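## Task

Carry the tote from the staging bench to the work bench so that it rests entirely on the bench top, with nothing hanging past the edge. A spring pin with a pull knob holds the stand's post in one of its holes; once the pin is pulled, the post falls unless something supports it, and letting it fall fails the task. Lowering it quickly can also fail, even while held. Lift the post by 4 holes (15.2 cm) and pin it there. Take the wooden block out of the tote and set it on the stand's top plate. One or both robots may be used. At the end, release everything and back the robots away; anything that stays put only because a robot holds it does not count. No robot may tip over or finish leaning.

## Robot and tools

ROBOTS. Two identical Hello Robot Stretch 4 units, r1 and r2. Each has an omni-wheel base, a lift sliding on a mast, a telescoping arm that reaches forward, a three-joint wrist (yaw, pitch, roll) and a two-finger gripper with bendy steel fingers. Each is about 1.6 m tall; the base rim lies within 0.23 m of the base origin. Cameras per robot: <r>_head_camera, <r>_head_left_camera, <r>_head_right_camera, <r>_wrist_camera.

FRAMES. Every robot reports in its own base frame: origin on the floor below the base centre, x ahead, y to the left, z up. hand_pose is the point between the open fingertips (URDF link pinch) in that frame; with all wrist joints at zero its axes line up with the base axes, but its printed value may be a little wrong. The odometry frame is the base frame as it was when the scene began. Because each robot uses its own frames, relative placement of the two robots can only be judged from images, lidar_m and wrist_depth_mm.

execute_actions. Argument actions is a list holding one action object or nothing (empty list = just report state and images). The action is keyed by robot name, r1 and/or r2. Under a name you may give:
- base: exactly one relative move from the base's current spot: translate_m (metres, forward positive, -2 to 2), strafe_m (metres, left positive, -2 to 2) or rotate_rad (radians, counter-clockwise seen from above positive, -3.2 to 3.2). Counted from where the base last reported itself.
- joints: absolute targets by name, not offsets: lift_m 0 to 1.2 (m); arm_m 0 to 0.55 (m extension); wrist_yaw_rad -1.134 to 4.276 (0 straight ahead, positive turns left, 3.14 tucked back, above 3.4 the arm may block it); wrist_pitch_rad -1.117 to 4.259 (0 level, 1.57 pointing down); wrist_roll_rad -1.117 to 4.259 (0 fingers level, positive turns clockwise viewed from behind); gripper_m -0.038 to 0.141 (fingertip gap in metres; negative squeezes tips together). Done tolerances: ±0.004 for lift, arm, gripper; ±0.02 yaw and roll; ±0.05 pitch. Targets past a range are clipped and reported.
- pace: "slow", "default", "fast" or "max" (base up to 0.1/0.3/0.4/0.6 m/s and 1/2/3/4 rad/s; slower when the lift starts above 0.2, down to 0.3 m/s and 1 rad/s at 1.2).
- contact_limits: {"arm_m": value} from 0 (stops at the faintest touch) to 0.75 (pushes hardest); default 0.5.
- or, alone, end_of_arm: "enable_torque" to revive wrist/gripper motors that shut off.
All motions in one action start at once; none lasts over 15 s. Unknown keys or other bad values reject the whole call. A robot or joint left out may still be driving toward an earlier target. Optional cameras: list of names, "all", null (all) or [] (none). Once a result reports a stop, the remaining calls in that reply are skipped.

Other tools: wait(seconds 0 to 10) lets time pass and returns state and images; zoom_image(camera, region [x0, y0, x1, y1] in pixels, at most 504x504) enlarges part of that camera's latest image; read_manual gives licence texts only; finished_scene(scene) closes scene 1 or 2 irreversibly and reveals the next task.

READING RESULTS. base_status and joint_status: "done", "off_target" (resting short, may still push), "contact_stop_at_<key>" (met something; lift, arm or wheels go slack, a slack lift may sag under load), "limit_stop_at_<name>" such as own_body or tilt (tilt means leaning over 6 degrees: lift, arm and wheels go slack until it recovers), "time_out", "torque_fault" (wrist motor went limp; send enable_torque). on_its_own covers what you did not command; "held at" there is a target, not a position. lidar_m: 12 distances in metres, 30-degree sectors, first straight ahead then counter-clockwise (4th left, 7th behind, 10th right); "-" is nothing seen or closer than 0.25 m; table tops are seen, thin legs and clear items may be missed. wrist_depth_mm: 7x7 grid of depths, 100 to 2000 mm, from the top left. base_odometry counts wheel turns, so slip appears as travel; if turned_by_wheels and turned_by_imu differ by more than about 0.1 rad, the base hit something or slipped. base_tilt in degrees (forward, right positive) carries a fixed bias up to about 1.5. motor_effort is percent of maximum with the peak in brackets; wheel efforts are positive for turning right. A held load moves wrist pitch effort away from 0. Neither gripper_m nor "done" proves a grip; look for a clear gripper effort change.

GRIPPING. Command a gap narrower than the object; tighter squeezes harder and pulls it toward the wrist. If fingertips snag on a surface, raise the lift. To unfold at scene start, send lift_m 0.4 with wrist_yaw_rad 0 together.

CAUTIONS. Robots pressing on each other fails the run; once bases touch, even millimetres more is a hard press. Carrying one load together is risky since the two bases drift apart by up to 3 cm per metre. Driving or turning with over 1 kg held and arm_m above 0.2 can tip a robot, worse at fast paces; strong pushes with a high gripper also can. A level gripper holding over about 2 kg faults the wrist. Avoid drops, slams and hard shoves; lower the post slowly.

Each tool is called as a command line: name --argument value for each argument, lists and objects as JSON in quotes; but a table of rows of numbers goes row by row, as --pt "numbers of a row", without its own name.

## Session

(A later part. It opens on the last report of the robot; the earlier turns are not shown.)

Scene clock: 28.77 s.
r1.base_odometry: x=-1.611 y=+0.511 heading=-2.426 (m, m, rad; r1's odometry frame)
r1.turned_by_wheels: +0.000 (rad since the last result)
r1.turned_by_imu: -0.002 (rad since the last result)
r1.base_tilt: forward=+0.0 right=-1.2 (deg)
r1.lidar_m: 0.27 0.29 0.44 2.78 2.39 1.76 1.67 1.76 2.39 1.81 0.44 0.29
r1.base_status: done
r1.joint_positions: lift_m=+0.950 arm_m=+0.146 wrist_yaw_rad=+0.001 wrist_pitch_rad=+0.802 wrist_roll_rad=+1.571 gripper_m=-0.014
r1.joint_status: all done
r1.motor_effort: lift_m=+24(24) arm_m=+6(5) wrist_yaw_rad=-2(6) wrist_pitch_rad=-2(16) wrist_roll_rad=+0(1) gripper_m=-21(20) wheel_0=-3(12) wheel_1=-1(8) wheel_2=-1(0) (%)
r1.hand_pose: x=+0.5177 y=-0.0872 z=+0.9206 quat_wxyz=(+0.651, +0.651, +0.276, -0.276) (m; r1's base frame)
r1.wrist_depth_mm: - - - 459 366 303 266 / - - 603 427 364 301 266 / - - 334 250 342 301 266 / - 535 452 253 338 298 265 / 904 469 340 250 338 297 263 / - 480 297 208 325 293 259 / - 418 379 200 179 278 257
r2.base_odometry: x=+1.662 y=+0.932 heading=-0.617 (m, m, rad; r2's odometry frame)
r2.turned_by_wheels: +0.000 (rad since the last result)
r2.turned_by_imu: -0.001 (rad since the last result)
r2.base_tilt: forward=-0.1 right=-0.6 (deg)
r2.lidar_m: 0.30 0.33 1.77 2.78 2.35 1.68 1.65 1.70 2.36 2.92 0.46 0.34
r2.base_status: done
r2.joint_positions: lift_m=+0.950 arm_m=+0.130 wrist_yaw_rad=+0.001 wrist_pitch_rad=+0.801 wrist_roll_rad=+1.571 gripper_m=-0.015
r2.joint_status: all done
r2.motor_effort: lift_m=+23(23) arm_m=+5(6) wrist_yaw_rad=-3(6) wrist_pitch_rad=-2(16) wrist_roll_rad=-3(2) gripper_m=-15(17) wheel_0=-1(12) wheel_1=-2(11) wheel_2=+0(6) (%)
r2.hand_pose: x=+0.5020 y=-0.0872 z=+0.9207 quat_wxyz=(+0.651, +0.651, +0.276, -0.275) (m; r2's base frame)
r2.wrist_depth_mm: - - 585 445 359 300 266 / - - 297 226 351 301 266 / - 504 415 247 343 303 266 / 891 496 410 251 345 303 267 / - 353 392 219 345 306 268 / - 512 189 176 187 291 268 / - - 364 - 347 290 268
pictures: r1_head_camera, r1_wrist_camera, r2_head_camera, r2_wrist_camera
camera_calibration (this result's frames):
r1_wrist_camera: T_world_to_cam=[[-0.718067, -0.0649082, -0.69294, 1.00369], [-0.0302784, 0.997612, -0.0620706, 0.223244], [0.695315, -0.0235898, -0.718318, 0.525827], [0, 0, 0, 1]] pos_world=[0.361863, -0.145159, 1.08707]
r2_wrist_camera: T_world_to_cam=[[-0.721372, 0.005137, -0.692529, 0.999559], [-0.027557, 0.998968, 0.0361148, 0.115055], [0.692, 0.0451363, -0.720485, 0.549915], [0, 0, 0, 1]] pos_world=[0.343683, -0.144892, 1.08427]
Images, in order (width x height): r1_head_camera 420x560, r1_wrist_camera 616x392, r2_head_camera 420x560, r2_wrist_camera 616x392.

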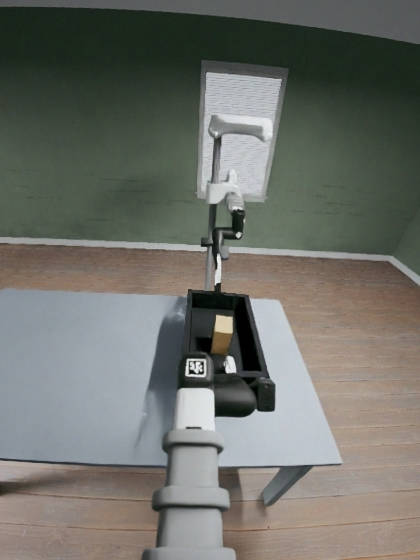

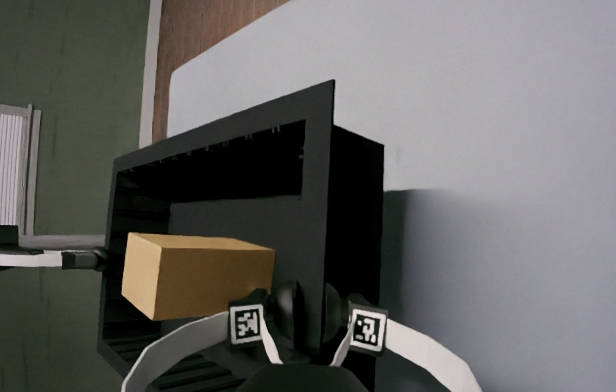

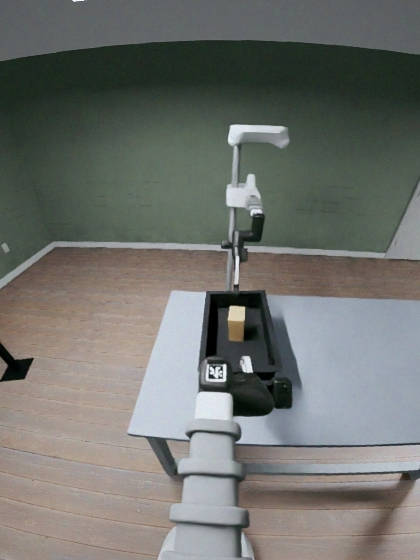

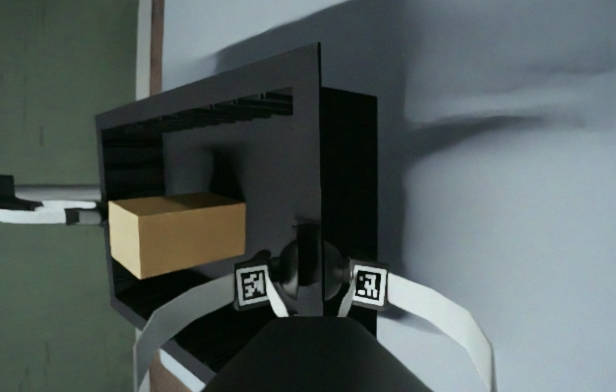

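execute_actions --actions '[{"r1": {"joints": {"lift_m": 0.882}, "pace": "slow"}, "r2": {"joints": {"lift_m": 0.882}, "pace": "slow"}}]' --cameras '[]'

execute_actions --actions '[{"r1": {"joints": {"gripper_m": 0.06}}, "r2": {"joints": {"gripper_m": 0.06}}}]' --cameras '["r1_wrist_camera", "r2_wrist_camera", "r1_head_right_camera", "r2_head_left_camera"]'

Scene clock: 30.33 s.
r1.base_odometry: x=-1.611 y=+0.511 heading=-2.426 (m, m, rad; r1's odometry frame)
r1.turned_by_wheels: +0.000 (rad since the last result)
r1.turned_by_imu: +0.001 (rad since the last result)
r1.base_tilt: forward=+0.0 right=-1.2 (deg)
r1.lidar_m: 0.28 0.30 0.42 2.78 2.37 1.76 1.65 1.76 2.37 1.80 0.46 0.32
r1.base_status: not commanded
r1.joint_positions: lift_m=+0.882 arm_m=+0.146 wrist_yaw_rad=+0.001 wrist_pitch_rad=+0.802 wrist_roll_rad=+1.571 gripper_m=-0.014
r1.joint_status: all done
r1.motor_effort: lift_m=+18(23) arm_m=+5(5) wrist_yaw_rad=-2(2) wrist_pitch_rad=-2(2) wrist_roll_rad=+1(1) gripper_m=-21(19) wheel_0=-3(3) wheel_1=-1(1) wheel_2=-1(1) (%)
r1.hand_pose: x=+0.5177 y=-0.0872 z=+0.8531 quat_wxyz=(+0.651, +0.651, +0.276, -0.276) (m; r1's base frame)
r1.wrist_depth_mm: - - 484 359 289 237 - / - - 473 334 286 236 210 / - 654 329 251 277 236 209 / - 521 449 252 273 235 208 / 904 469 340 250 271 233 206 / - 477 296 208 259 230 206 / - 421 379 200 216 219 -
r2.base_odometry: x=+1.662 y=+0.932 heading=-0.617 (m, m, rad; r2's odometry frame)
r2.turned_by_wheels: +0.000 (rad since the last result)
r2.turned_by_imu: +0.000 (rad since the last result)
r2.base_tilt: forward=-0.1 right=-0.6 (deg)
r2.lidar_m: 0.31 0.34 1.75 2.78 2.34 1.69 1.64 1.71 2.36 2.91 0.46 0.33
r2.base_status: not commanded
r2.joint_positions: lift_m=+0.882 arm_m=+0.130 wrist_yaw_rad=+0.001 wrist_pitch_rad=+0.801 wrist_roll_rad=+1.571 gripper_m=-0.015
r2.joint_status: all done
r2.motor_effort: lift_m=+14(24) arm_m=+5(5) wrist_yaw_rad=-2(3) wrist_pitch_rad=-2(1) wrist_roll_rad=-3(3) gripper_m=-18(16) wheel_0=-1(1) wheel_1=-1(1) wheel_2=+0(0) (%)
r2.hand_pose: x=+0.5020 y=-0.0872 z=+0.8534 quat_wxyz=(+0.651, +0.651, +0.276, -0.275) (m; r2's base frame)
r2.wrist_depth_mm: - 676 459 351 283 237 211 / - 683 297 229 279 237 213 / - 500 424 256 278 239 213 / 904 492 410 259 281 240 214 / - 355 384 217 273 241 215 / - 508 399 174 187 230 214 / - 715 359 - 274 230 215
pictures: none
No camera images: the call's "cameras" was empty. Leave "cameras" out to get every camera's image.

Scene clock: 31.83 s.
r1.base_odometry: x=-1.611 y=+0.511 heading=-2.426 (m, m, rad; r1's odometry frame)
r1.turned_by_wheels: +0.000 (rad since the last result)
r1.turned_by_imu: +0.001 (rad since the last result)
r1.base_tilt: forward=-0.1 right=-1.2 (deg)
r1.lidar_m: 0.28 0.31 0.43 2.79 2.43 1.77 1.68 1.76 2.40 1.80 0.43 0.28
r1.base_status: not commanded
r1.joint_positions: lift_m=+0.882 arm_m=+0.146 wrist_yaw_rad=+0.000 wrist_pitch_rad=+0.802 wrist_roll_rad=+1.571 gripper_m=+0.060
r1.joint_status: all done
r1.motor_effort: lift_m=+18(18) arm_m=+5(5) wrist_yaw_rad=+2(2) wrist_pitch_rad=-3(16) wrist_roll_rad=+1(1) gripper_m=-1(21) wheel_0=-3(3) wheel_1=-1(1) wheel_2=-1(1) (%)
r1.hand_pose: x=+0.5175 y=-0.0875 z=+0.8530 quat_wxyz=(+0.651, +0.651, +0.276, -0.276) (m; r1's base frame)
r1.wrist_depth_mm: - - 484 362 290 239 - / - - 473 336 287 237 211 / - - 332 255 278 237 210 / - 535 459 258 274 236 209 / 931 449 343 255 273 234 207 / - 500 210 252 255 230 207 / - 466 399 154 260 223 -
r2.base_odometry: x=+1.662 y=+0.932 heading=-0.617 (m, m, rad; r2's odometry frame)
r2.turned_by_wheels: +0.000 (rad since the last result)
r2.turned_by_imu: +0.000 (rad since the last result)
r2.base_tilt: forward=-0.1 right=-0.6 (deg)
r2.lidar_m: 0.30 0.34 1.77 2.78 2.34 1.69 1.64 1.71 2.36 2.91 0.47 0.32
r2.base_status: not commanded
r2.joint_positions: lift_m=+0.882 arm_m=+0.130 wrist_yaw_rad=+0.000 wrist_pitch_rad=+0.802 wrist_roll_rad=+1.571 gripper_m=+0.060
r2.joint_status: all done
r2.motor_effort: lift_m=+15(14) arm_m=+5(5) wrist_yaw_rad=+2(3) wrist_pitch_rad=-4(9) wrist_roll_rad=-3(3) gripper_m=-1(18) wheel_0=-1(1) wheel_1=-2(1) wheel_2=+0(0) (%)
r2.hand_pose: x=+0.5017 y=-0.0875 z=+0.8532 quat_wxyz=(+0.651, +0.651, +0.276, -0.276) (m; r2's base frame)
r2.wrist_depth_mm: - 676 459 353 283 236 212 / - 683 347 246 285 238 212 / - 525 424 255 274 240 213 / 904 517 424 257 279 240 214 / - 362 366 260 271 240 215 / - 521 404 166 274 236 215 / - 715 359 - 276 230 215
pictures: r1_head_right_camera, r1_wrist_camera, r2_head_left_camera, r2_wrist_camera
camera_calibration (this result's frames):
r1_wrist_camera: T_world_to_cam=[[-0.718431, -0.0638425, -0.692662, 0.956773], [-0.0288219, 0.997656, -0.0620596, 0.218584], [0.695001, -0.0246216, -0.718587, 0.477757], [0, 0, 0, 1]] pos_world=[0.361633, -0.145226, 1.0196]
r2_wrist_camera: T_world_to_cam=[[-0.721984, 0.00623775, -0.691881, 0.952456], [-0.0260291, 0.999007, 0.0361683, 0.116968], [0.69142, 0.044122, -0.721105, 0.502256], [0, 0, 0, 1]] pos_world=[0.343433, -0.144954, 1.01694]
Images, in order (width x height): r1_head_right_camera 420x672, r1_wrist_camera 616x392, r2_head_left_camera 420x672, r2_wrist_camera 616x392.

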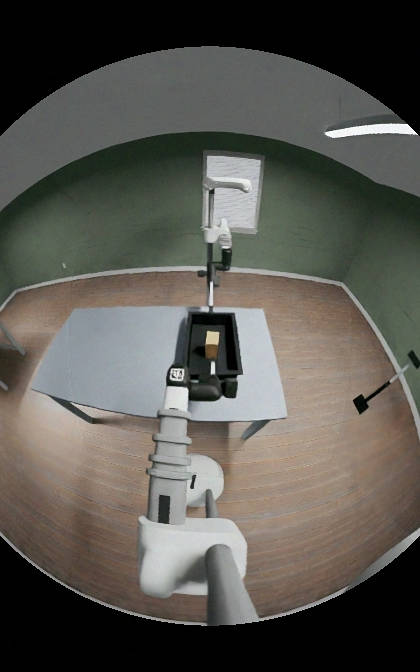

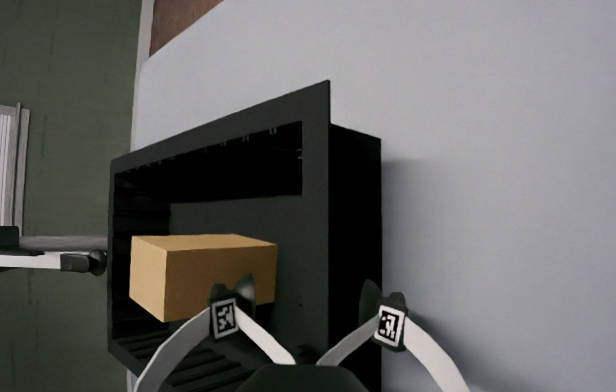

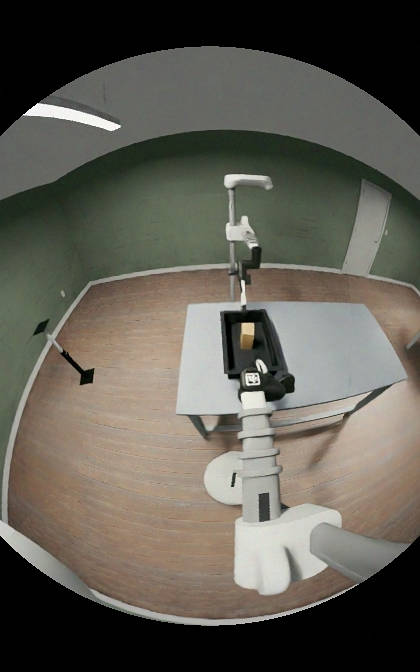

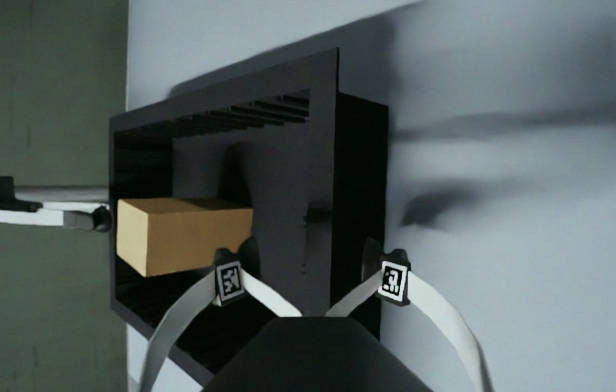

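zoom_image --camera "r1_head_right_camera" --region '[340, 340, 420, 420]'

zoom_image --camera "r2_head_left_camera" --region '[25, 310, 105, 390]'

Region (340, 340, 420, 420) of r1_head_right_camera's 420x672 image, scaled by 6.300, with more detail than that image has.

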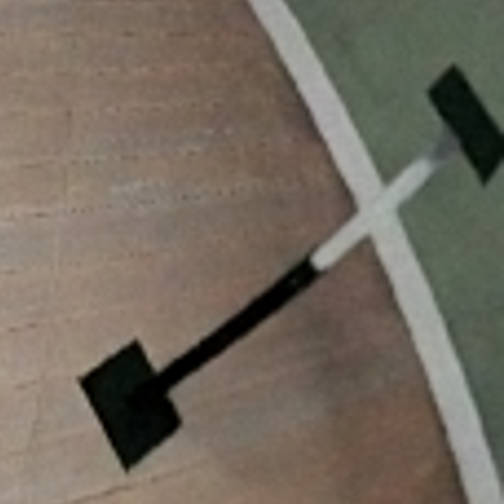

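Region (25, 310, 105, 390) of r2_head_left_camera's 420x672 image, scaled by 6.300, with more detail than that image has.

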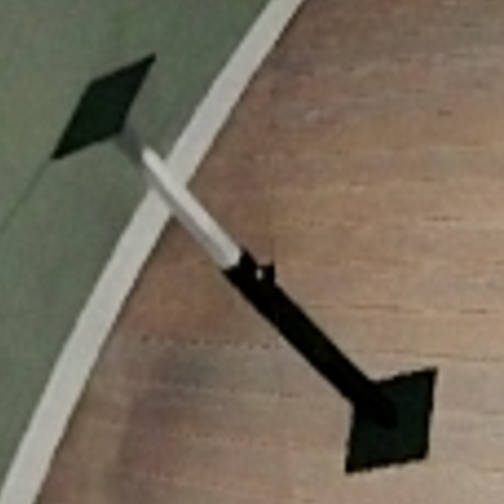

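execute_actions --actions '[{"r1": {"joints": {"lift_m": 0.93, "arm_m": 0.05}, "pace": "fast"}, "r2": {"joints": {"lift_m": 0.93, "arm_m": 0.08}, "pace": "fast"}}]' --cameras '[]'

execute_actions --actions '[{"r1": {"base": {"strafe_m": -0.5}, "joints": {"arm_m": 0.0, "wrist_pitch_rad": 0.0, "wrist_roll_rad": 0.0}, "pace": "max"}, "r2": {"base": {"strafe_m": 0.04}, "joints": {"lift_m": 0.87, "arm_m": 0.295, "wrist_yaw_rad": -0.12, "wrist_pitch_rad": 0.4, "wrist_roll_rad": 0.0, "gripper_m": 0.1}, "pace": "default"}}]' --cameras '["r2_wrist_camera"]'

Scene clock: 34.37 s.
r1.base_odometry: x=-1.611 y=+0.511 heading=-2.426 (m, m, rad; r1's odometry frame)
r1.turned_by_wheels: +0.000 (rad since the last result)
r1.turned_by_imu: +0.001 (rad since the last result)
r1.base_tilt: forward=-0.1 right=-1.2 (deg)
r1.lidar_m: 0.27 0.30 0.42 2.79 2.43 1.76 1.66 1.76 2.42 1.77 0.43 0.32
r1.base_status: not commanded
r1.joint_positions: lift_m=+0.930 arm_m=+0.051 wrist_yaw_rad=+0.000 wrist_pitch_rad=+0.802 wrist_roll_rad=+1.571 gripper_m=+0.060
r1.joint_status: all done
r1.motor_effort: lift_m=+23(26) arm_m=-7(8) wrist_yaw_rad=+2(2) wrist_pitch_rad=-2(3) wrist_roll_rad=+1(1) gripper_m=-1(4) wheel_0=-3(3) wheel_1=-1(1) wheel_2=-1(1) (%)
r1.hand_pose: x=+0.4227 y=-0.0874 z=+0.9007 quat_wxyz=(+0.651, +0.651, +0.276, -0.276) (m; r1's base frame)
r1.wrist_depth_mm: - - 1281 430 345 285 854 / - - 569 430 342 283 564 / - - 452 394 340 282 517 / - 661 521 368 338 281 554 / - 621 449 364 334 278 544 / - 627 210 359 303 276 539 / - - 410 154 317 266 248
r2.base_odometry: x=+1.662 y=+0.932 heading=-0.617 (m, m, rad; r2's odometry frame)
r2.turned_by_wheels: +0.000 (rad since the last result)
r2.turned_by_imu: +0.000 (rad since the last result)
r2.base_tilt: forward=-0.1 right=-0.6 (deg)
r2.lidar_m: 0.31 0.33 1.76 2.78 2.33 1.69 1.64 1.73 2.38 2.93 0.47 0.34
r2.base_status: not commanded
r2.joint_positions: lift_m=+0.930 arm_m=+0.081 wrist_yaw_rad=+0.000 wrist_pitch_rad=+0.802 wrist_roll_rad=+1.571 gripper_m=+0.060
r2.joint_status: all done
r2.motor_effort: lift_m=+22(21) arm_m=-5(5) wrist_yaw_rad=+3(3) wrist_pitch_rad=-4(5) wrist_roll_rad=-3(3) gripper_m=-2(3) wheel_0=-2(1) wheel_1=-2(1) wheel_2=+0(0) (%)
r2.hand_pose: x=+0.4525 y=-0.0874 z=+0.9006 quat_wxyz=(+0.651, +0.651, +0.276, -0.276) (m; r2's base frame)
r2.wrist_depth_mm: - - 544 418 336 283 251 / - - 549 394 340 283 250 / - 597 500 330 342 285 252 / 991 591 484 336 342 286 254 / - 603 427 340 325 286 256 / - - 404 166 327 281 255 / - - 603 - 327 274 260
pictures: none
No camera images: the call's "cameras" was empty. Leave "cameras" out to get every camera's image.

Scene clock: 37.00 s.
r1.base_odometry: x=-1.939 y=+0.888 heading=-2.426 (m, m, rad; r1's odometry frame)
r1.turned_by_wheels: +0.000 (rad since the last result)
r1.turned_by_imu: +0.000 (rad since the last result)
r1.base_tilt: forward=-0.1 right=-1.2 (deg)
r1.lidar_m: 0.33 0.29 0.42 1.26 2.42 1.73 1.66 1.76 2.36 2.46 1.31 3.21
r1.base_status: done
r1.joint_positions: lift_m=+0.930 arm_m=+0.001 wrist_yaw_rad=+0.000 wrist_pitch_rad=+0.002 wrist_roll_rad=+0.001 gripper_m=+0.060
r1.joint_status: all done
r1.motor_effort: lift_m=+23(23) arm_m=-7(9) wrist_yaw_rad=+1(0) wrist_pitch_rad=-5(8) wrist_roll_rad=-1(4) gripper_m=-1(2) wheel_0=-1(11) wheel_1=+0(9) wheel_2=+0(1) (%)
r1.hand_pose: x=+0.4607 y=-0.0874 z=+1.1073 quat_wxyz=(+1.000, +0.000, +0.001, +0.000) (m; r1's base frame)
r1.wrist_depth_mm: - - - - - - - / - - - - - - - / - - - - - - - / - - - - - - - / 676 1229 - - - - - / - - 210 - - - - / - 1025 - 154 - - -
r2.base_odometry: x=+1.685 y=+0.965 heading=-0.617 (m, m, rad; r2's odometry frame)
r2.turned_by_wheels: +0.000 (rad since the last result)
r2.turned_by_imu: +0.000 (rad since the last result)
r2.base_tilt: forward=-0.1 right=-0.6 (deg)
r2.lidar_m: 0.30 0.34 1.71 2.75 2.33 1.69 1.65 1.72 2.36 2.95 0.46 0.34
r2.base_status: done
r2.joint_positions: lift_m=+0.870 arm_m=+0.294 wrist_yaw_rad=-0.120 wrist_pitch_rad=+0.402 wrist_roll_rad=+0.000 gripper_m=+0.100
r2.joint_status: all done
r2.motor_effort: lift_m=+13(23) arm_m=+6(6) wrist_yaw_rad=+0(1) wrist_pitch_rad=-5(11) wrist_roll_rad=-3(6) gripper_m=+0(4) wheel_0=-2(12) wheel_1=+2(10) wheel_2=+0(0) (%)
r2.hand_pose: x=+0.7181 y=-0.1185 z=+0.9357 quat_wxyz=(+0.978, +0.012, +0.199, -0.059) (m; r2's base frame)
r2.wrist_depth_mm: - - - - - - - / - - - - - - - / - - - - - - - / - - - - - - - / 1756 535 410 433 433 554 559 / 424 410 399 155 351 424 439 / 359 303 357 - 355 293 373
pictures: r2_wrist_camera
camera_calibration (this result's frames):
r2_wrist_camera: T_world_to_cam=[[-0.126468, -0.991964, -0.00371322, -0.0239087], [-0.427768, 0.0579139, -0.902031, 1.20544], [0.894997, -0.11249, -0.431654, -0.0220668], [0, 0, 0, 1]] pos_world=[0.532373, -0.0960104, 1.07773]
Images, in order (width x height): r2_wrist_camera 616x392.

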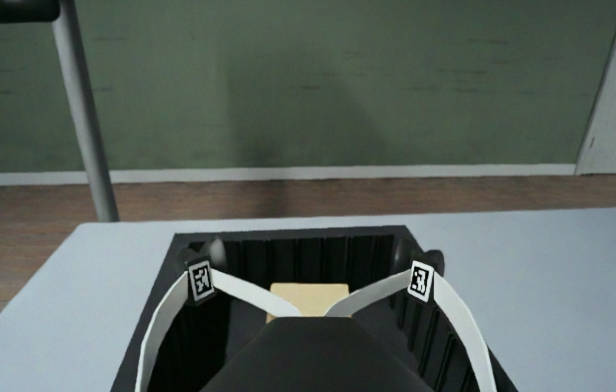

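execute_actions --actions '[{"r1": {"base": {"strafe_m": -0.25}, "pace": "max"}, "r2": {"joints": {"lift_m": 0.79, "arm_m": 0.29, "gripper_m": 0.09}}}]' --cameras '["r2_wrist_camera"]'

Scene clock: 39.00 s.
r1.base_odometry: x=-2.103 y=+1.077 heading=-2.426 (m, m, rad; r1's odometry frame)
r1.turned_by_wheels: +0.000 (rad since the last result)
r1.turned_by_imu: +0.000 (rad since the last result)
r1.base_tilt: forward=-0.1 right=-1.2 (deg)
r1.lidar_m: 1.40 0.43 0.46 1.24 2.42 1.74 1.67 1.73 2.29 2.18 1.06 3.11
r1.base_status: done
r1.joint_positions: lift_m=+0.930 arm_m=+0.001 wrist_yaw_rad=+0.000 wrist_pitch_rad=+0.002 wrist_roll_rad=+0.001 gripper_m=+0.060
r1.joint_status: not commanded
r1.motor_effort: lift_m=+23(23) arm_m=-6(6) wrist_yaw_rad=+1(1) wrist_pitch_rad=-5(5) wrist_roll_rad=-1(2) gripper_m=-4(1) wheel_0=-1(10) wheel_1=+0(8) wheel_2=+0(0) (%)
r1.hand_pose: x=+0.4607 y=-0.0874 z=+1.1073 quat_wxyz=(+1.000, +0.000, +0.001, +0.000) (m; r1's base frame)
r1.wrist_depth_mm: - - - - - - - / - 1281 - - - - - / - - - - - - - / - - - - - - - / - - - - - - - / - - 210 - - - - / - - - 155 - - -
r2.base_odometry: x=+1.685 y=+0.965 heading=-0.617 (m, m, rad; r2's odometry frame)
r2.turned_by_wheels: +0.000 (rad since the last result)
r2.turned_by_imu: +0.000 (rad since the last result)
r2.base_tilt: forward=+0.0 right=-0.6 (deg)
r2.lidar_m: 0.31 0.34 1.70 2.72 2.34 1.68 1.65 1.71 2.34 2.94 0.45 0.33
r2.base_status: not commanded
r2.joint_positions: lift_m=+0.790 arm_m=+0.291 wrist_yaw_rad=-0.120 wrist_pitch_rad=+0.402 wrist_roll_rad=+0.000 gripper_m=+0.090
r2.joint_status: all done
r2.motor_effort: lift_m=+13(8) arm_m=-5(5) wrist_yaw_rad=+1(1) wrist_pitch_rad=-5(5) wrist_roll_rad=-3(3) gripper_m=+0(1) wheel_0=-2(1) wheel_1=+2(2) wheel_2=+0(0) (%)
r2.hand_pose: x=+0.7150 y=-0.1186 z=+0.8557 quat_wxyz=(+0.978, +0.012, +0.199, -0.059) (m; r2's base frame)
r2.wrist_depth_mm: - - - - - - - / - - - - - - - / - - - - - - - / 976 492 382 251 394 549 554 / 392 271 345 190 317 278 410 / 314 208 296 160 300 224 206 / 167 206 274 - 278 231 187
pictures: r2_wrist_camera
camera_calibration (this result's frames):
r2_wrist_camera: T_world_to_cam=[[-0.126525, -0.991957, -0.00370468, -0.0245742], [-0.427785, 0.0579331, -0.902022, 1.13196], [0.894981, -0.112543, -0.431674, -0.0538421], [0, 0, 0, 1]] pos_world=[0.529314, -0.0960141, 0.997719]
Images, in order (width x height): r2_wrist_camera 616x392.

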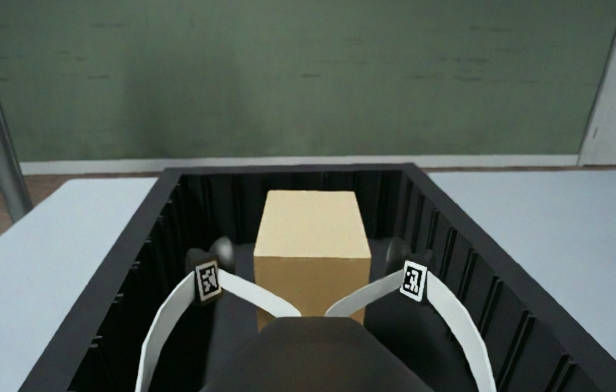

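execute_actions --actions '[{"r1": {"base": {"rotate_rad": -1.325}, "joints": {"lift_m": 0.29}, "pace": "max"}, "r2": {"joints": {"gripper_m": 0.03}}}]' --cameras '["r2_wrist_camera", "r1_head_camera"]'

execute_actions --actions '[{"r1": {"base": {"translate_m": 0.4}, "pace": "max"}, "r2": {"joints": {"lift_m": 0.91}, "pace": "fast"}}]' --cameras '["r1_head_camera", "r1_wrist_camera"]'

Scene clock: 41.30 s.
r1.base_odometry: x=-2.103 y=+1.077 heading=+2.533 (m, m, rad; r1's odometry frame)
r1.turned_by_wheels: -1.325 (rad since the last result)
r1.turned_by_imu: -1.311 (rad since the last result)
r1.base_tilt: forward=-0.1 right=-1.2 (deg)
r1.lidar_m: 1.07 1.14 3.07 0.63 0.40 0.63 3.61 2.01 1.67 1.67 1.90 2.22
r1.base_status: done
r1.joint_positions: lift_m=+0.290 arm_m=+0.001 wrist_yaw_rad=+0.000 wrist_pitch_rad=+0.002 wrist_roll_rad=+0.000 gripper_m=+0.060
r1.joint_status: all done
r1.motor_effort: lift_m=+18(24) arm_m=-6(7) wrist_yaw_rad=+0(1) wrist_pitch_rad=-4(4) wrist_roll_rad=+0(1) gripper_m=-3(2) wheel_0=+2(8) wheel_1=+1(11) wheel_2=+2(8) (%)
r1.hand_pose: x=+0.4607 y=-0.0874 z=+0.4678 quat_wxyz=(+1.000, +0.000, +0.001, +0.000) (m; r1's base frame)
r1.wrist_depth_mm: - - - - 1983 1921 1863 / - - - - - 1921 1808 / - - - - - 1863 1808 / - - - - 1983 1863 1756 / - - - - 1921 1863 1756 / 1756 1618 210 1983 1576 1808 1756 / 1182 1118 1160 155 1118 1229 1255
r2.base_odometry: x=+1.685 y=+0.965 heading=-0.617 (m, m, rad; r2's odometry frame)
r2.turned_by_wheels: +0.000 (rad since the last result)
r2.turned_by_imu: +0.000 (rad since the last result)
r2.base_tilt: forward=-0.1 right=-0.5 (deg)
r2.lidar_m: 0.29 0.32 1.70 2.74 2.34 1.68 1.63 1.72 2.33 2.96 0.46 0.34
r2.base_status: not commanded
r2.joint_positions: lift_m=+0.790 arm_m=+0.291 wrist_yaw_rad=-0.120 wrist_pitch_rad=+0.405 wrist_roll_rad=+0.000 gripper_m=+0.030
r2.joint_status: all done
r2.motor_effort: lift_m=+14(14) arm_m=-5(5) wrist_yaw_rad=-1(2) wrist_pitch_rad=-13(14) wrist_roll_rad=-3(4) gripper_m=-14(12) wheel_0=-2(2) wheel_1=+2(2) wheel_2=+0(0) (%)
r2.hand_pose: x=+0.7146 y=-0.1185 z=+0.8548 quat_wxyz=(+0.978, +0.012, +0.201, -0.059) (m; r2's base frame)
r2.wrist_depth_mm: - - - - - - - / - - - - - - - / - - - - - - - / 878 484 382 243 394 539 544 / 387 266 362 183 325 276 404 / 304 202 195 182 191 218 202 / 164 205 271 - 274 231 186
pictures: r1_head_camera, r2_wrist_camera
camera_calibration (this result's frames):
r2_wrist_camera: T_world_to_cam=[[-0.126536, -0.991955, -0.00368191, -0.0245916], [-0.430649, 0.0582774, -0.900636, 1.1319], [0.893605, -0.112377, -0.434559, -0.0504307], [0, 0, 0, 1]] pos_world=[0.529405, -0.0960251, 0.997423]
Images, in order (width x height): r1_head_camera 420x560, r2_wrist_camera 616x392.

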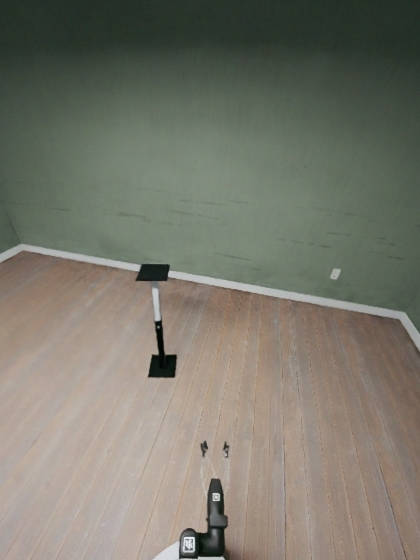

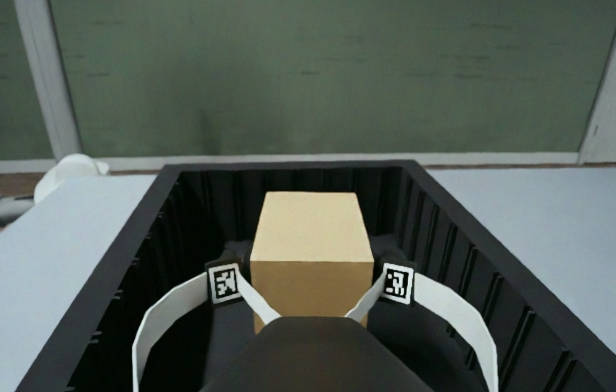

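Scene clock: 43.40 s.
r1.base_odometry: x=-2.431 y=+1.305 heading=+2.533 (m, m, rad; r1's odometry frame)
r1.turned_by_wheels: +0.000 (rad since the last result)
r1.turned_by_imu: -0.001 (rad since the last result)
r1.base_tilt: forward=-0.1 right=-1.2 (deg)
r1.lidar_m: 0.70 0.67 2.98 2.94 0.82 0.74 3.77 2.07 1.78 1.76 2.03 1.82
r1.base_status: done
r1.joint_positions: lift_m=+0.290 arm_m=+0.001 wrist_yaw_rad=+0.000 wrist_pitch_rad=+0.002 wrist_roll_rad=+0.000 gripper_m=+0.060
r1.joint_status: not commanded
r1.motor_effort: lift_m=+17(18) arm_m=-6(6) wrist_yaw_rad=+1(1) wrist_pitch_rad=-3(4) wrist_roll_rad=-1(1) gripper_m=-1(0) wheel_0=+0(9) wheel_1=+0(5) wheel_2=+1(14) (%)
r1.hand_pose: x=+0.4607 y=-0.0874 z=+0.4678 quat_wxyz=(+1.000, +0.000, +0.001, +0.000) (m; r1's base frame)
r1.wrist_depth_mm: - 1921 1808 1708 1576 1499 1464 / - 1863 1756 1708 1576 1499 1464 / 1983 1863 1756 1708 1576 1537 1430 / 1983 1808 1756 1708 1576 1499 1430 / 504 1863 1756 1661 1576 1464 1430 / 504 1808 210 1618 1499 1464 1397 / 496 1118 1182 155 1138 1255 1308
r2.base_odometry: x=+1.685 y=+0.965 heading=-0.617 (m, m, rad; r2's odometry frame)
r2.turned_by_wheels: +0.000 (rad since the last result)
r2.turned_by_imu: +0.000 (rad since the last result)
r2.base_tilt: forward=+0.0 right=-0.6 (deg)
r2.lidar_m: 0.32 0.33 1.72 2.73 2.34 1.67 1.64 1.71 2.35 2.97 0.47 0.34
r2.base_status: not commanded
r2.joint_positions: lift_m=+0.910 arm_m=+0.291 wrist_yaw_rad=-0.120 wrist_pitch_rad=+0.405 wrist_roll_rad=+0.000 gripper_m=+0.030
r2.joint_status: all done
r2.motor_effort: lift_m=+23(24) arm_m=-5(5) wrist_yaw_rad=+2(0) wrist_pitch_rad=-15(17) wrist_roll_rad=-4(3) gripper_m=-11(13) wheel_0=-2(2) wheel_1=+2(2) wheel_2=+0(0) (%)
r2.hand_pose: x=+0.7146 y=-0.1185 z=+0.9740 quat_wxyz=(+0.978, +0.012, +0.201, -0.059) (m; r2's base frame)
r2.wrist_depth_mm: - - - - - - - / - - - - - - - / - - - - - - - / - - - 244 - - - / 1863 597 424 183 559 621 621 / 480 459 196 182 191 473 492 / 404 387 399 - 355 394 413
pictures: r1_head_camera, r1_wrist_camera
camera_calibration (this result's frames):
r1_wrist_camera: T_world_to_cam=[[-0.00150154, -0.997965, 0.0637495, -0.116648], [0.0220565, -0.0637671, -0.997721, 0.514378], [0.999756, -0.0000920284, 0.0221074, -0.244326], [0, 0, 0, 1]] pos_world=[0.232745, -0.0836326, 0.526044]
Images, in order (width x height): r1_head_camera 420x560, r1_wrist_camera 616x392.

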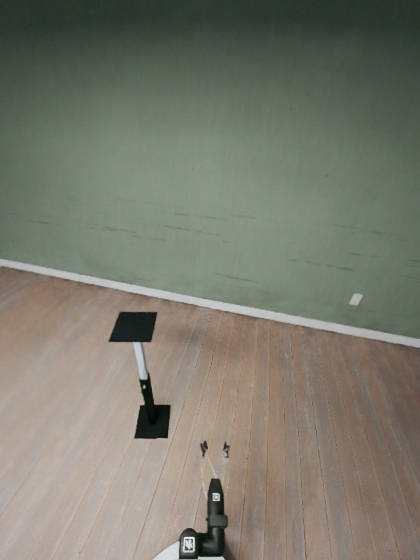

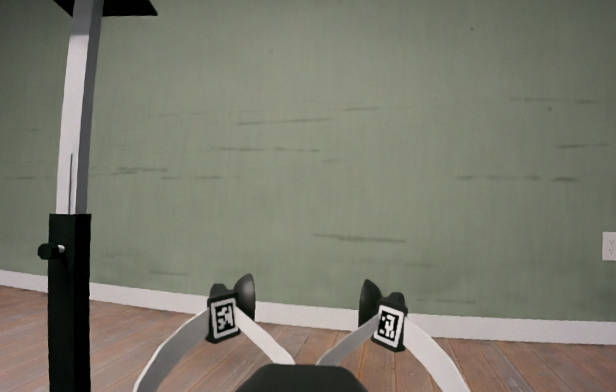

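execute_actions --actions '[{"r1": {"base": {"strafe_m": 0.35}, "joints": {"arm_m": 0.1, "lift_m": 0.275}, "pace": "default"}, "r2": {"base": {"strafe_m": 1.64}, "joints": {"lift_m": 0.96, "arm_m": 0.1, "wrist_yaw_rad": 0.0}, "pace": "fast"}}]' --cameras '["r1_head_camera", "r1_wrist_camera", "r2_wrist_camera", "r2_head_camera", "r2_head_right_camera"]'

Scene clock: 49.13 s.
r1.base_odometry: x=-2.631 y=+1.018 heading=+2.533 (m, m, rad; r1's odometry frame)
r1.turned_by_wheels: +0.000 (rad since the last result)
r1.turned_by_imu: +0.003 (rad since the last result)
r1.base_tilt: forward=+0.0 right=-1.2 (deg)
r1.lidar_m: 0.64 0.77 1.16 2.61 0.70 0.57 0.60 2.47 2.12 2.11 2.24 1.89
r1.base_status: done
r1.joint_positions: lift_m=+0.275 arm_m=+0.099 wrist_yaw_rad=+0.000 wrist_pitch_rad=+0.002 wrist_roll_rad=+0.000 gripper_m=+0.060
r1.joint_status: all done
r1.motor_effort: lift_m=+17(18) arm_m=+6(7) wrist_yaw_rad=+1(1) wrist_pitch_rad=-4(4) wrist_roll_rad=-1(1) gripper_m=-3(1) wheel_0=+1(10) wheel_1=+1(7) wheel_2=+0(0) (%)
r1.hand_pose: x=+0.5583 y=-0.0874 z=+0.4528 quat_wxyz=(+1.000, +0.000, +0.001, +0.000) (m; r1's base frame)
r1.wrist_depth_mm: - 1921 1808 1661 1576 1537 1430 / - 1863 1756 1618 1576 1499 1430 / - 1863 1756 1618 1576 1499 1430 / - 1808 1756 1618 1576 1499 1430 / 1983 1863 1708 1618 1537 1464 1397 / 1661 1708 210 1499 1499 1464 1397 / 1138 1078 1118 155 1098 1229 1229
r2.base_odometry: x=+2.635 y=+2.302 heading=-0.617 (m, m, rad; r2's odometry frame)
r2.turned_by_wheels: +0.000 (rad since the last result)
r2.turned_by_imu: -0.001 (rad since the last result)
r2.base_tilt: forward=-0.1 right=-0.6 (deg)
r2.lidar_m: 0.78 1.56 1.12 1.08 1.14 1.57 1.63 1.72 2.34 1.43 1.10 1.01
r2.base_status: done
r2.joint_positions: lift_m=+0.960 arm_m=+0.101 wrist_yaw_rad=+0.000 wrist_pitch_rad=+0.405 wrist_roll_rad=+0.000 gripper_m=+0.030
r2.joint_status: all done
r2.motor_effort: lift_m=+23(21) arm_m=-5(6) wrist_yaw_rad=+0(8) wrist_pitch_rad=-16(15) wrist_roll_rad=-3(3) gripper_m=-12(11) wheel_0=+0(14) wheel_1=+1(14) wheel_2=+0(4) (%)
r2.hand_pose: x=+0.5370 y=-0.0874 z=+1.0240 quat_wxyz=(+0.980, +0.000, +0.201, +0.000) (m; r2's base frame)
r2.wrist_depth_mm: 1618 - - - - - - / 1576 - - - - - - / 1576 - - - - - - / 1618 - - 244 - - - / 1618 1983 1921 183 1921 - - / 1499 1618 195 183 196 1576 960 / 1366 1336 1397 - 878 842 1025
pictures: r1_head_camera, r1_wrist_camera, r2_head_camera, r2_head_right_camera, r2_wrist_camera
camera_calibration (this result's frames):
r1_wrist_camera: T_world_to_cam=[[-0.00153635, -0.997965, 0.063751, -0.11554], [0.0220771, -0.0637694, -0.99772, 0.497313], [0.999755, -0.000125414, 0.0221301, -0.341582], [0, 0, 0, 1]] pos_world=[0.330342, -0.0836346, 0.511105]
r2_wrist_camera: T_world_to_cam=[[-0.00700486, -0.999969, -0.00359072, -0.080611], [-0.434805, 0.0062794, -0.900503, 1.20351], [0.900497, -0.00474663, -0.434836, 0.191378], [0, 0, 0, 1]] pos_world=[0.350394, -0.0872574, 1.1667]
Images, in order (width x height): r1_head_camera 420x560, r1_wrist_camera 616x392, r2_head_camera 420x560, r2_head_right_camera 420x672, r2_wrist_camera 616x392.

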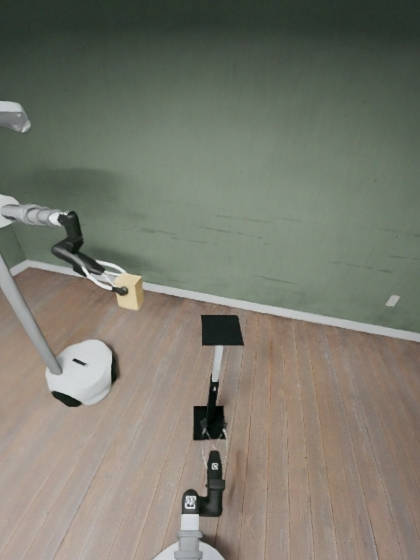

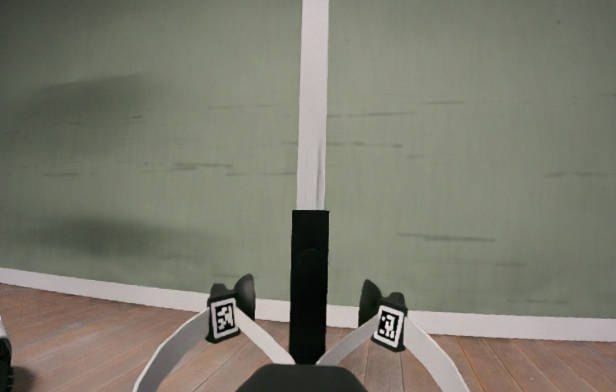

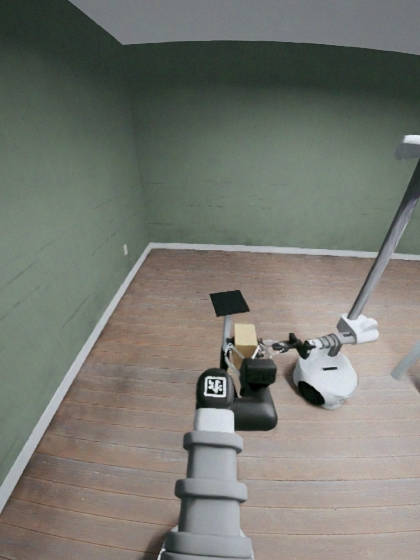

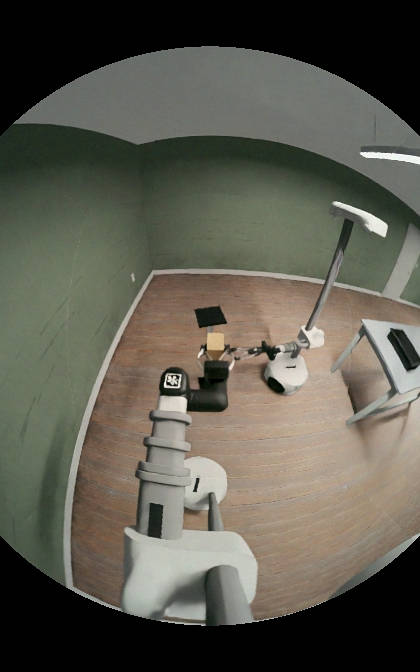

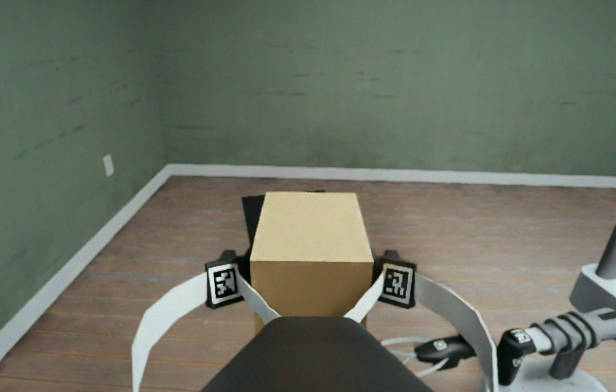

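zoom_image --camera "r1_wrist_camera" --region '[200, 150, 420, 370]'

zoom_image --camera "r2_head_camera" --region '[180, 270, 320, 410]'

Region (200, 150, 420, 370) of r1_wrist_camera's 616x392 image, scaled by 2.291.

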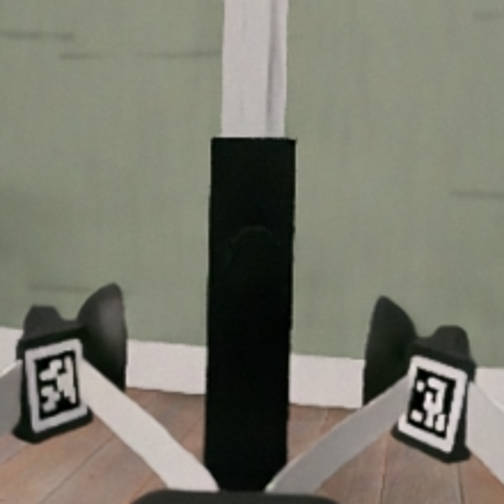

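Region (180, 270, 320, 410) of r2_head_camera's 420x560 image, scaled by 3.600, with more detail than that image has.

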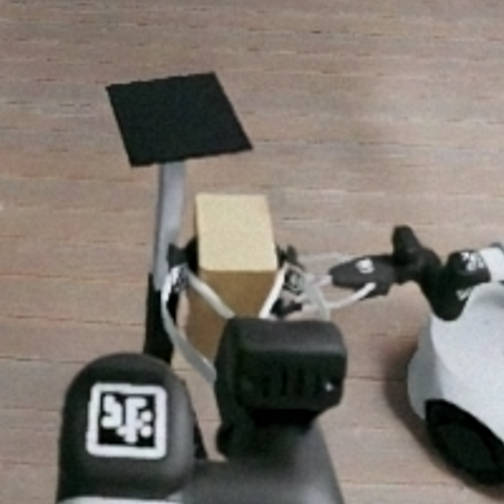

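execute_actions --actions '[{"r1": {"joints": {"arm_m": 0.185, "lift_m": 0.282}}, "r2": {"base": {"translate_m": 0.25}, "joints": {"wrist_yaw_rad": 0.256, "arm_m": 0.12}, "pace": "fast"}}]' --cameras '["r1_wrist_camera", "r1_head_camera"]'

execute_actions --actions '[{"r2": {"base": {"strafe_m": -0.045}, "joints": {"arm_m": 0.185, "lift_m": 0.94}, "pace": "fast"}}]' --cameras '["r1_wrist_camera", "r1_head_camera", "r2_wrist_camera", "r2_head_right_camera"]'

Scene clock: 51.63 s.
r1.base_odometry: x=-2.631 y=+1.018 heading=+2.533 (m, m, rad; r1's odometry frame)
r1.turned_by_wheels: +0.000 (rad since the last result)
r1.turned_by_imu: +0.001 (rad since the last result)
r1.base_tilt: forward=-0.1 right=-1.2 (deg)
r1.lidar_m: 0.63 0.78 2.62 2.61 0.71 0.59 0.62 2.50 2.12 2.09 2.25 1.91
r1.base_status: not commanded
r1.joint_positions: lift_m=+0.282 arm_m=+0.184 wrist_yaw_rad=+0.000 wrist_pitch_rad=+0.002 wrist_roll_rad=+0.000 gripper_m=+0.060
r1.joint_status: all done
r1.motor_effort: lift_m=+24(27) arm_m=+7(5) wrist_yaw_rad=+1(1) wrist_pitch_rad=-3(4) wrist_roll_rad=-1(2) gripper_m=-3(1) wheel_0=+0(1) wheel_1=+0(0) wheel_2=+0(0) (%)
r1.hand_pose: x=+0.6433 y=-0.0874 z=+0.4593 quat_wxyz=(+1.000, +0.000, +0.001, +0.000) (m; r1's base frame)
r1.wrist_depth_mm: 1983 1808 1708 1576 1537 1430 1366 / 1863 1756 1708 1537 1499 1430 1336 / 1863 1808 1661 1537 1499 1430 1336 / 1863 1756 1661 1537 1499 1397 1336 / 1863 1756 1661 304 1464 1397 1308 / 1661 1708 209 304 1397 1397 1308 / 1078 1098 1138 155 1118 1229 1255
r2.base_odometry: x=+2.839 y=+2.157 heading=-0.617 (m, m, rad; r2's odometry frame)
r2.turned_by_wheels: +0.000 (rad since the last result)
r2.turned_by_imu: +0.000 (rad since the last result)
r2.base_tilt: forward=+0.0 right=-0.6 (deg)
r2.lidar_m: 0.51 1.56 1.14 1.09 1.14 1.58 1.89 1.97 2.68 1.39 0.86 0.63
r2.base_status: done
r2.joint_positions: lift_m=+0.960 arm_m=+0.119 wrist_yaw_rad=+0.256 wrist_pitch_rad=+0.405 wrist_roll_rad=+0.000 gripper_m=+0.030
r2.joint_status: all done
r2.motor_effort: lift_m=+23(23) arm_m=+5(6) wrist_yaw_rad=-1(8) wrist_pitch_rad=-15(15) wrist_roll_rad=-3(3) gripper_m=-12(14) wheel_0=+3(10) wheel_1=+2(6) wheel_2=-3(12) (%)
r2.hand_pose: x=+0.5686 y=-0.0174 z=+1.0241 quat_wxyz=(+0.972, -0.026, +0.200, +0.125) (m; r2's base frame)
r2.wrist_depth_mm: 1160 1499 - - - - 1921 / 1182 1576 - - - - - / 1205 1576 - - - - - / 1255 1661 - 244 - - - / 1255 1708 1863 183 1983 - - / 1308 1499 195 182 191 1576 1618 / 1308 1366 1397 - 362 1366 1397
pictures: r1_head_camera, r1_wrist_camera
camera_calibration (this result's frames):
r1_wrist_camera: T_world_to_cam=[[-0.0014972, -0.997965, 0.0637518, -0.115835], [0.0220908, -0.0637693, -0.99772, 0.501862], [0.999755, -0.0000854591, 0.0221413, -0.426696], [0, 0, 0, 1]] pos_world=[0.415331, -0.0836321, 0.51755]
Images, in order (width x height): r1_head_camera 420x560, r1_wrist_camera 616x392.

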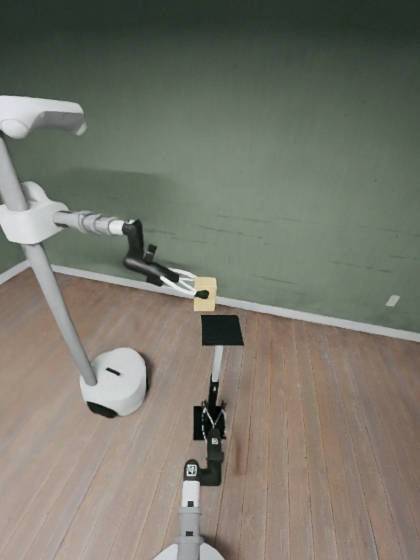

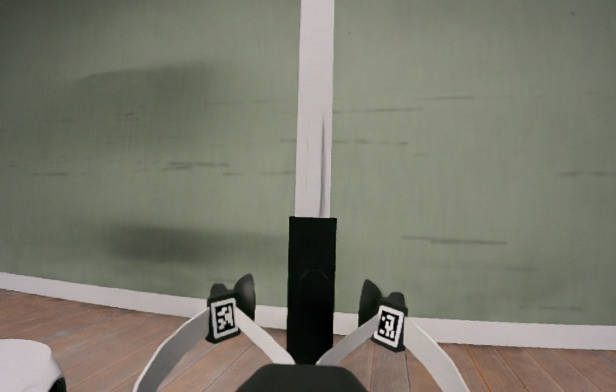

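Scene clock: 52.63 s.
r1.base_odometry: x=-2.631 y=+1.018 heading=+2.533 (m, m, rad; r1's odometry frame)
r1.turned_by_wheels: +0.000 (rad since the last result)
r1.turned_by_imu: +0.000 (rad since the last result)
r1.base_tilt: forward=-0.1 right=-1.2 (deg)
r1.lidar_m: 0.64 0.75 2.63 2.61 0.74 0.57 0.62 2.46 2.11 2.10 2.26 1.89
r1.base_status: not commanded
r1.joint_positions: lift_m=+0.282 arm_m=+0.184 wrist_yaw_rad=+0.000 wrist_pitch_rad=+0.002 wrist_roll_rad=+0.000 gripper_m=+0.060
r1.joint_status: not commanded
r1.motor_effort: lift_m=+24(24) arm_m=+7(7) wrist_yaw_rad=+1(1) wrist_pitch_rad=-4(3) wrist_roll_rad=-1(1) gripper_m=-4(2) wheel_0=+1(0) wheel_1=+1(0) wheel_2=+0(0) (%)
r1.hand_pose: x=+0.6433 y=-0.0874 z=+0.4593 quat_wxyz=(+1.000, +0.000, +0.001, +0.000) (m; r1's base frame)
r1.wrist_depth_mm: 1921 1863 1708 1499 1499 1430 1397 / 1921 1808 1708 1576 1499 1397 1336 / 1921 1756 1661 1576 1499 1430 1336 / 1921 1756 1661 1537 1464 1397 1336 / 1863 1756 1661 306 1464 1397 1308 / 1618 1708 210 304 1397 1366 1336 / 1138 1078 1160 155 1118 1229 1255
r2.base_odometry: x=+2.813 y=+2.121 heading=-0.617 (m, m, rad; r2's odometry frame)
r2.turned_by_wheels: +0.000 (rad since the last result)
r2.turned_by_imu: +0.000 (rad since the last result)
r2.base_tilt: forward=+0.0 right=-0.6 (deg)
r2.lidar_m: 0.54 1.63 1.19 1.12 1.20 1.64 1.89 1.95 2.70 1.34 0.82 0.67
r2.base_status: done
r2.joint_positions: lift_m=+0.940 arm_m=+0.184 wrist_yaw_rad=+0.256 wrist_pitch_rad=+0.405 wrist_roll_rad=+0.000 gripper_m=+0.030
r2.joint_status: all done
r2.motor_effort: lift_m=+15(15) arm_m=+5(6) wrist_yaw_rad=+1(0) wrist_pitch_rad=-15(17) wrist_roll_rad=-4(4) gripper_m=-11(12) wheel_0=+0(12) wheel_1=-1(9) wheel_2=+0(1) (%)
r2.hand_pose: x=+0.6336 y=-0.0174 z=+1.0047 quat_wxyz=(+0.972, -0.026, +0.200, +0.125) (m; r2's base frame)
r2.wrist_depth_mm: 1205 1576 - - - - 1863 / 1229 1618 - - - - - / 1255 1661 - - - - - / 1308 1661 - 244 - - - / 1336 1756 1983 183 1921 - - / 1336 1576 195 182 191 1537 1618 / 1336 1308 1308 - 1397 1336 1366
pictures: r1_head_camera, r1_wrist_camera, r2_head_right_camera, r2_wrist_camera
camera_calibration (this result's frames):
r1_wrist_camera: T_world_to_cam=[[-0.00149712, -0.997965, 0.0637519, -0.115835], [0.0220907, -0.0637695, -0.99772, 0.501862], [0.999755, -0.0000853768, 0.0221412, -0.426695], [0, 0, 0, 1]] pos_world=[0.415331, -0.0836321, 0.51755]
r2_wrist_camera: T_world_to_cam=[[0.2465, -0.969136, -0.00358055, -0.170092], [-0.422129, -0.104041, -0.900546, 1.21774], [0.872379, 0.223495, -0.434747, 0.118003], [0, 0, 0, 1]] pos_world=[0.453028, -0.0645205, 1.14732]
Images, in order (width x height): r1_head_camera 420x560, r1_wrist_camera 616x392, r2_head_right_camera 420x672, r2_wrist_camera 616x392.

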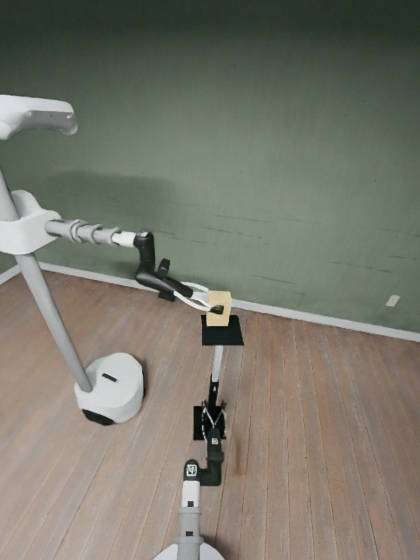

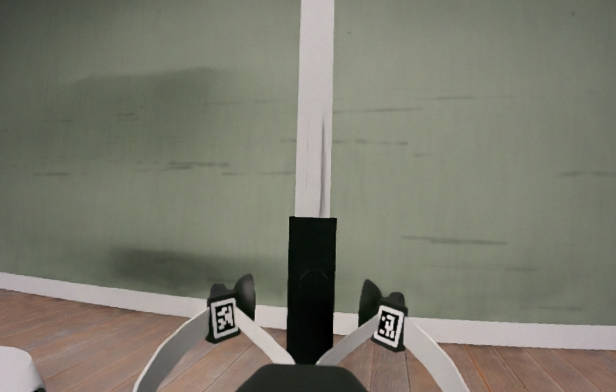

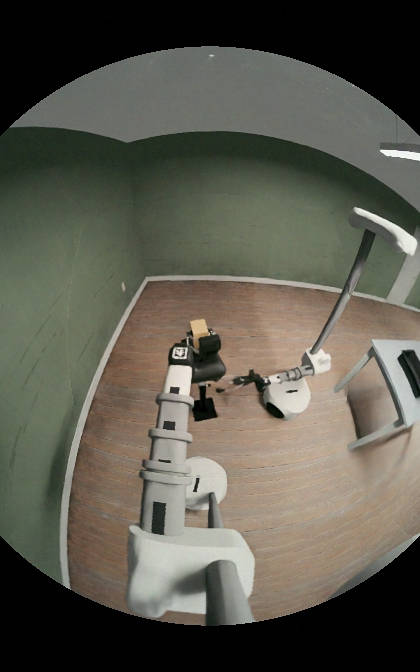

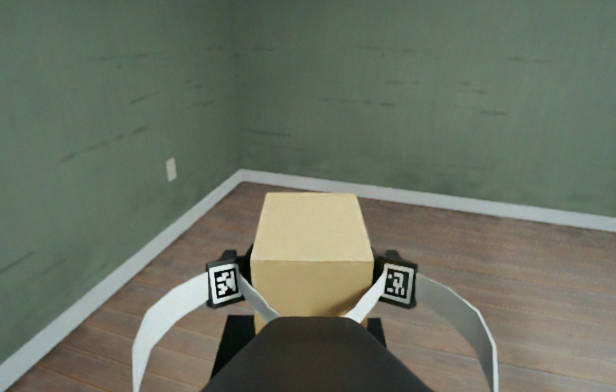

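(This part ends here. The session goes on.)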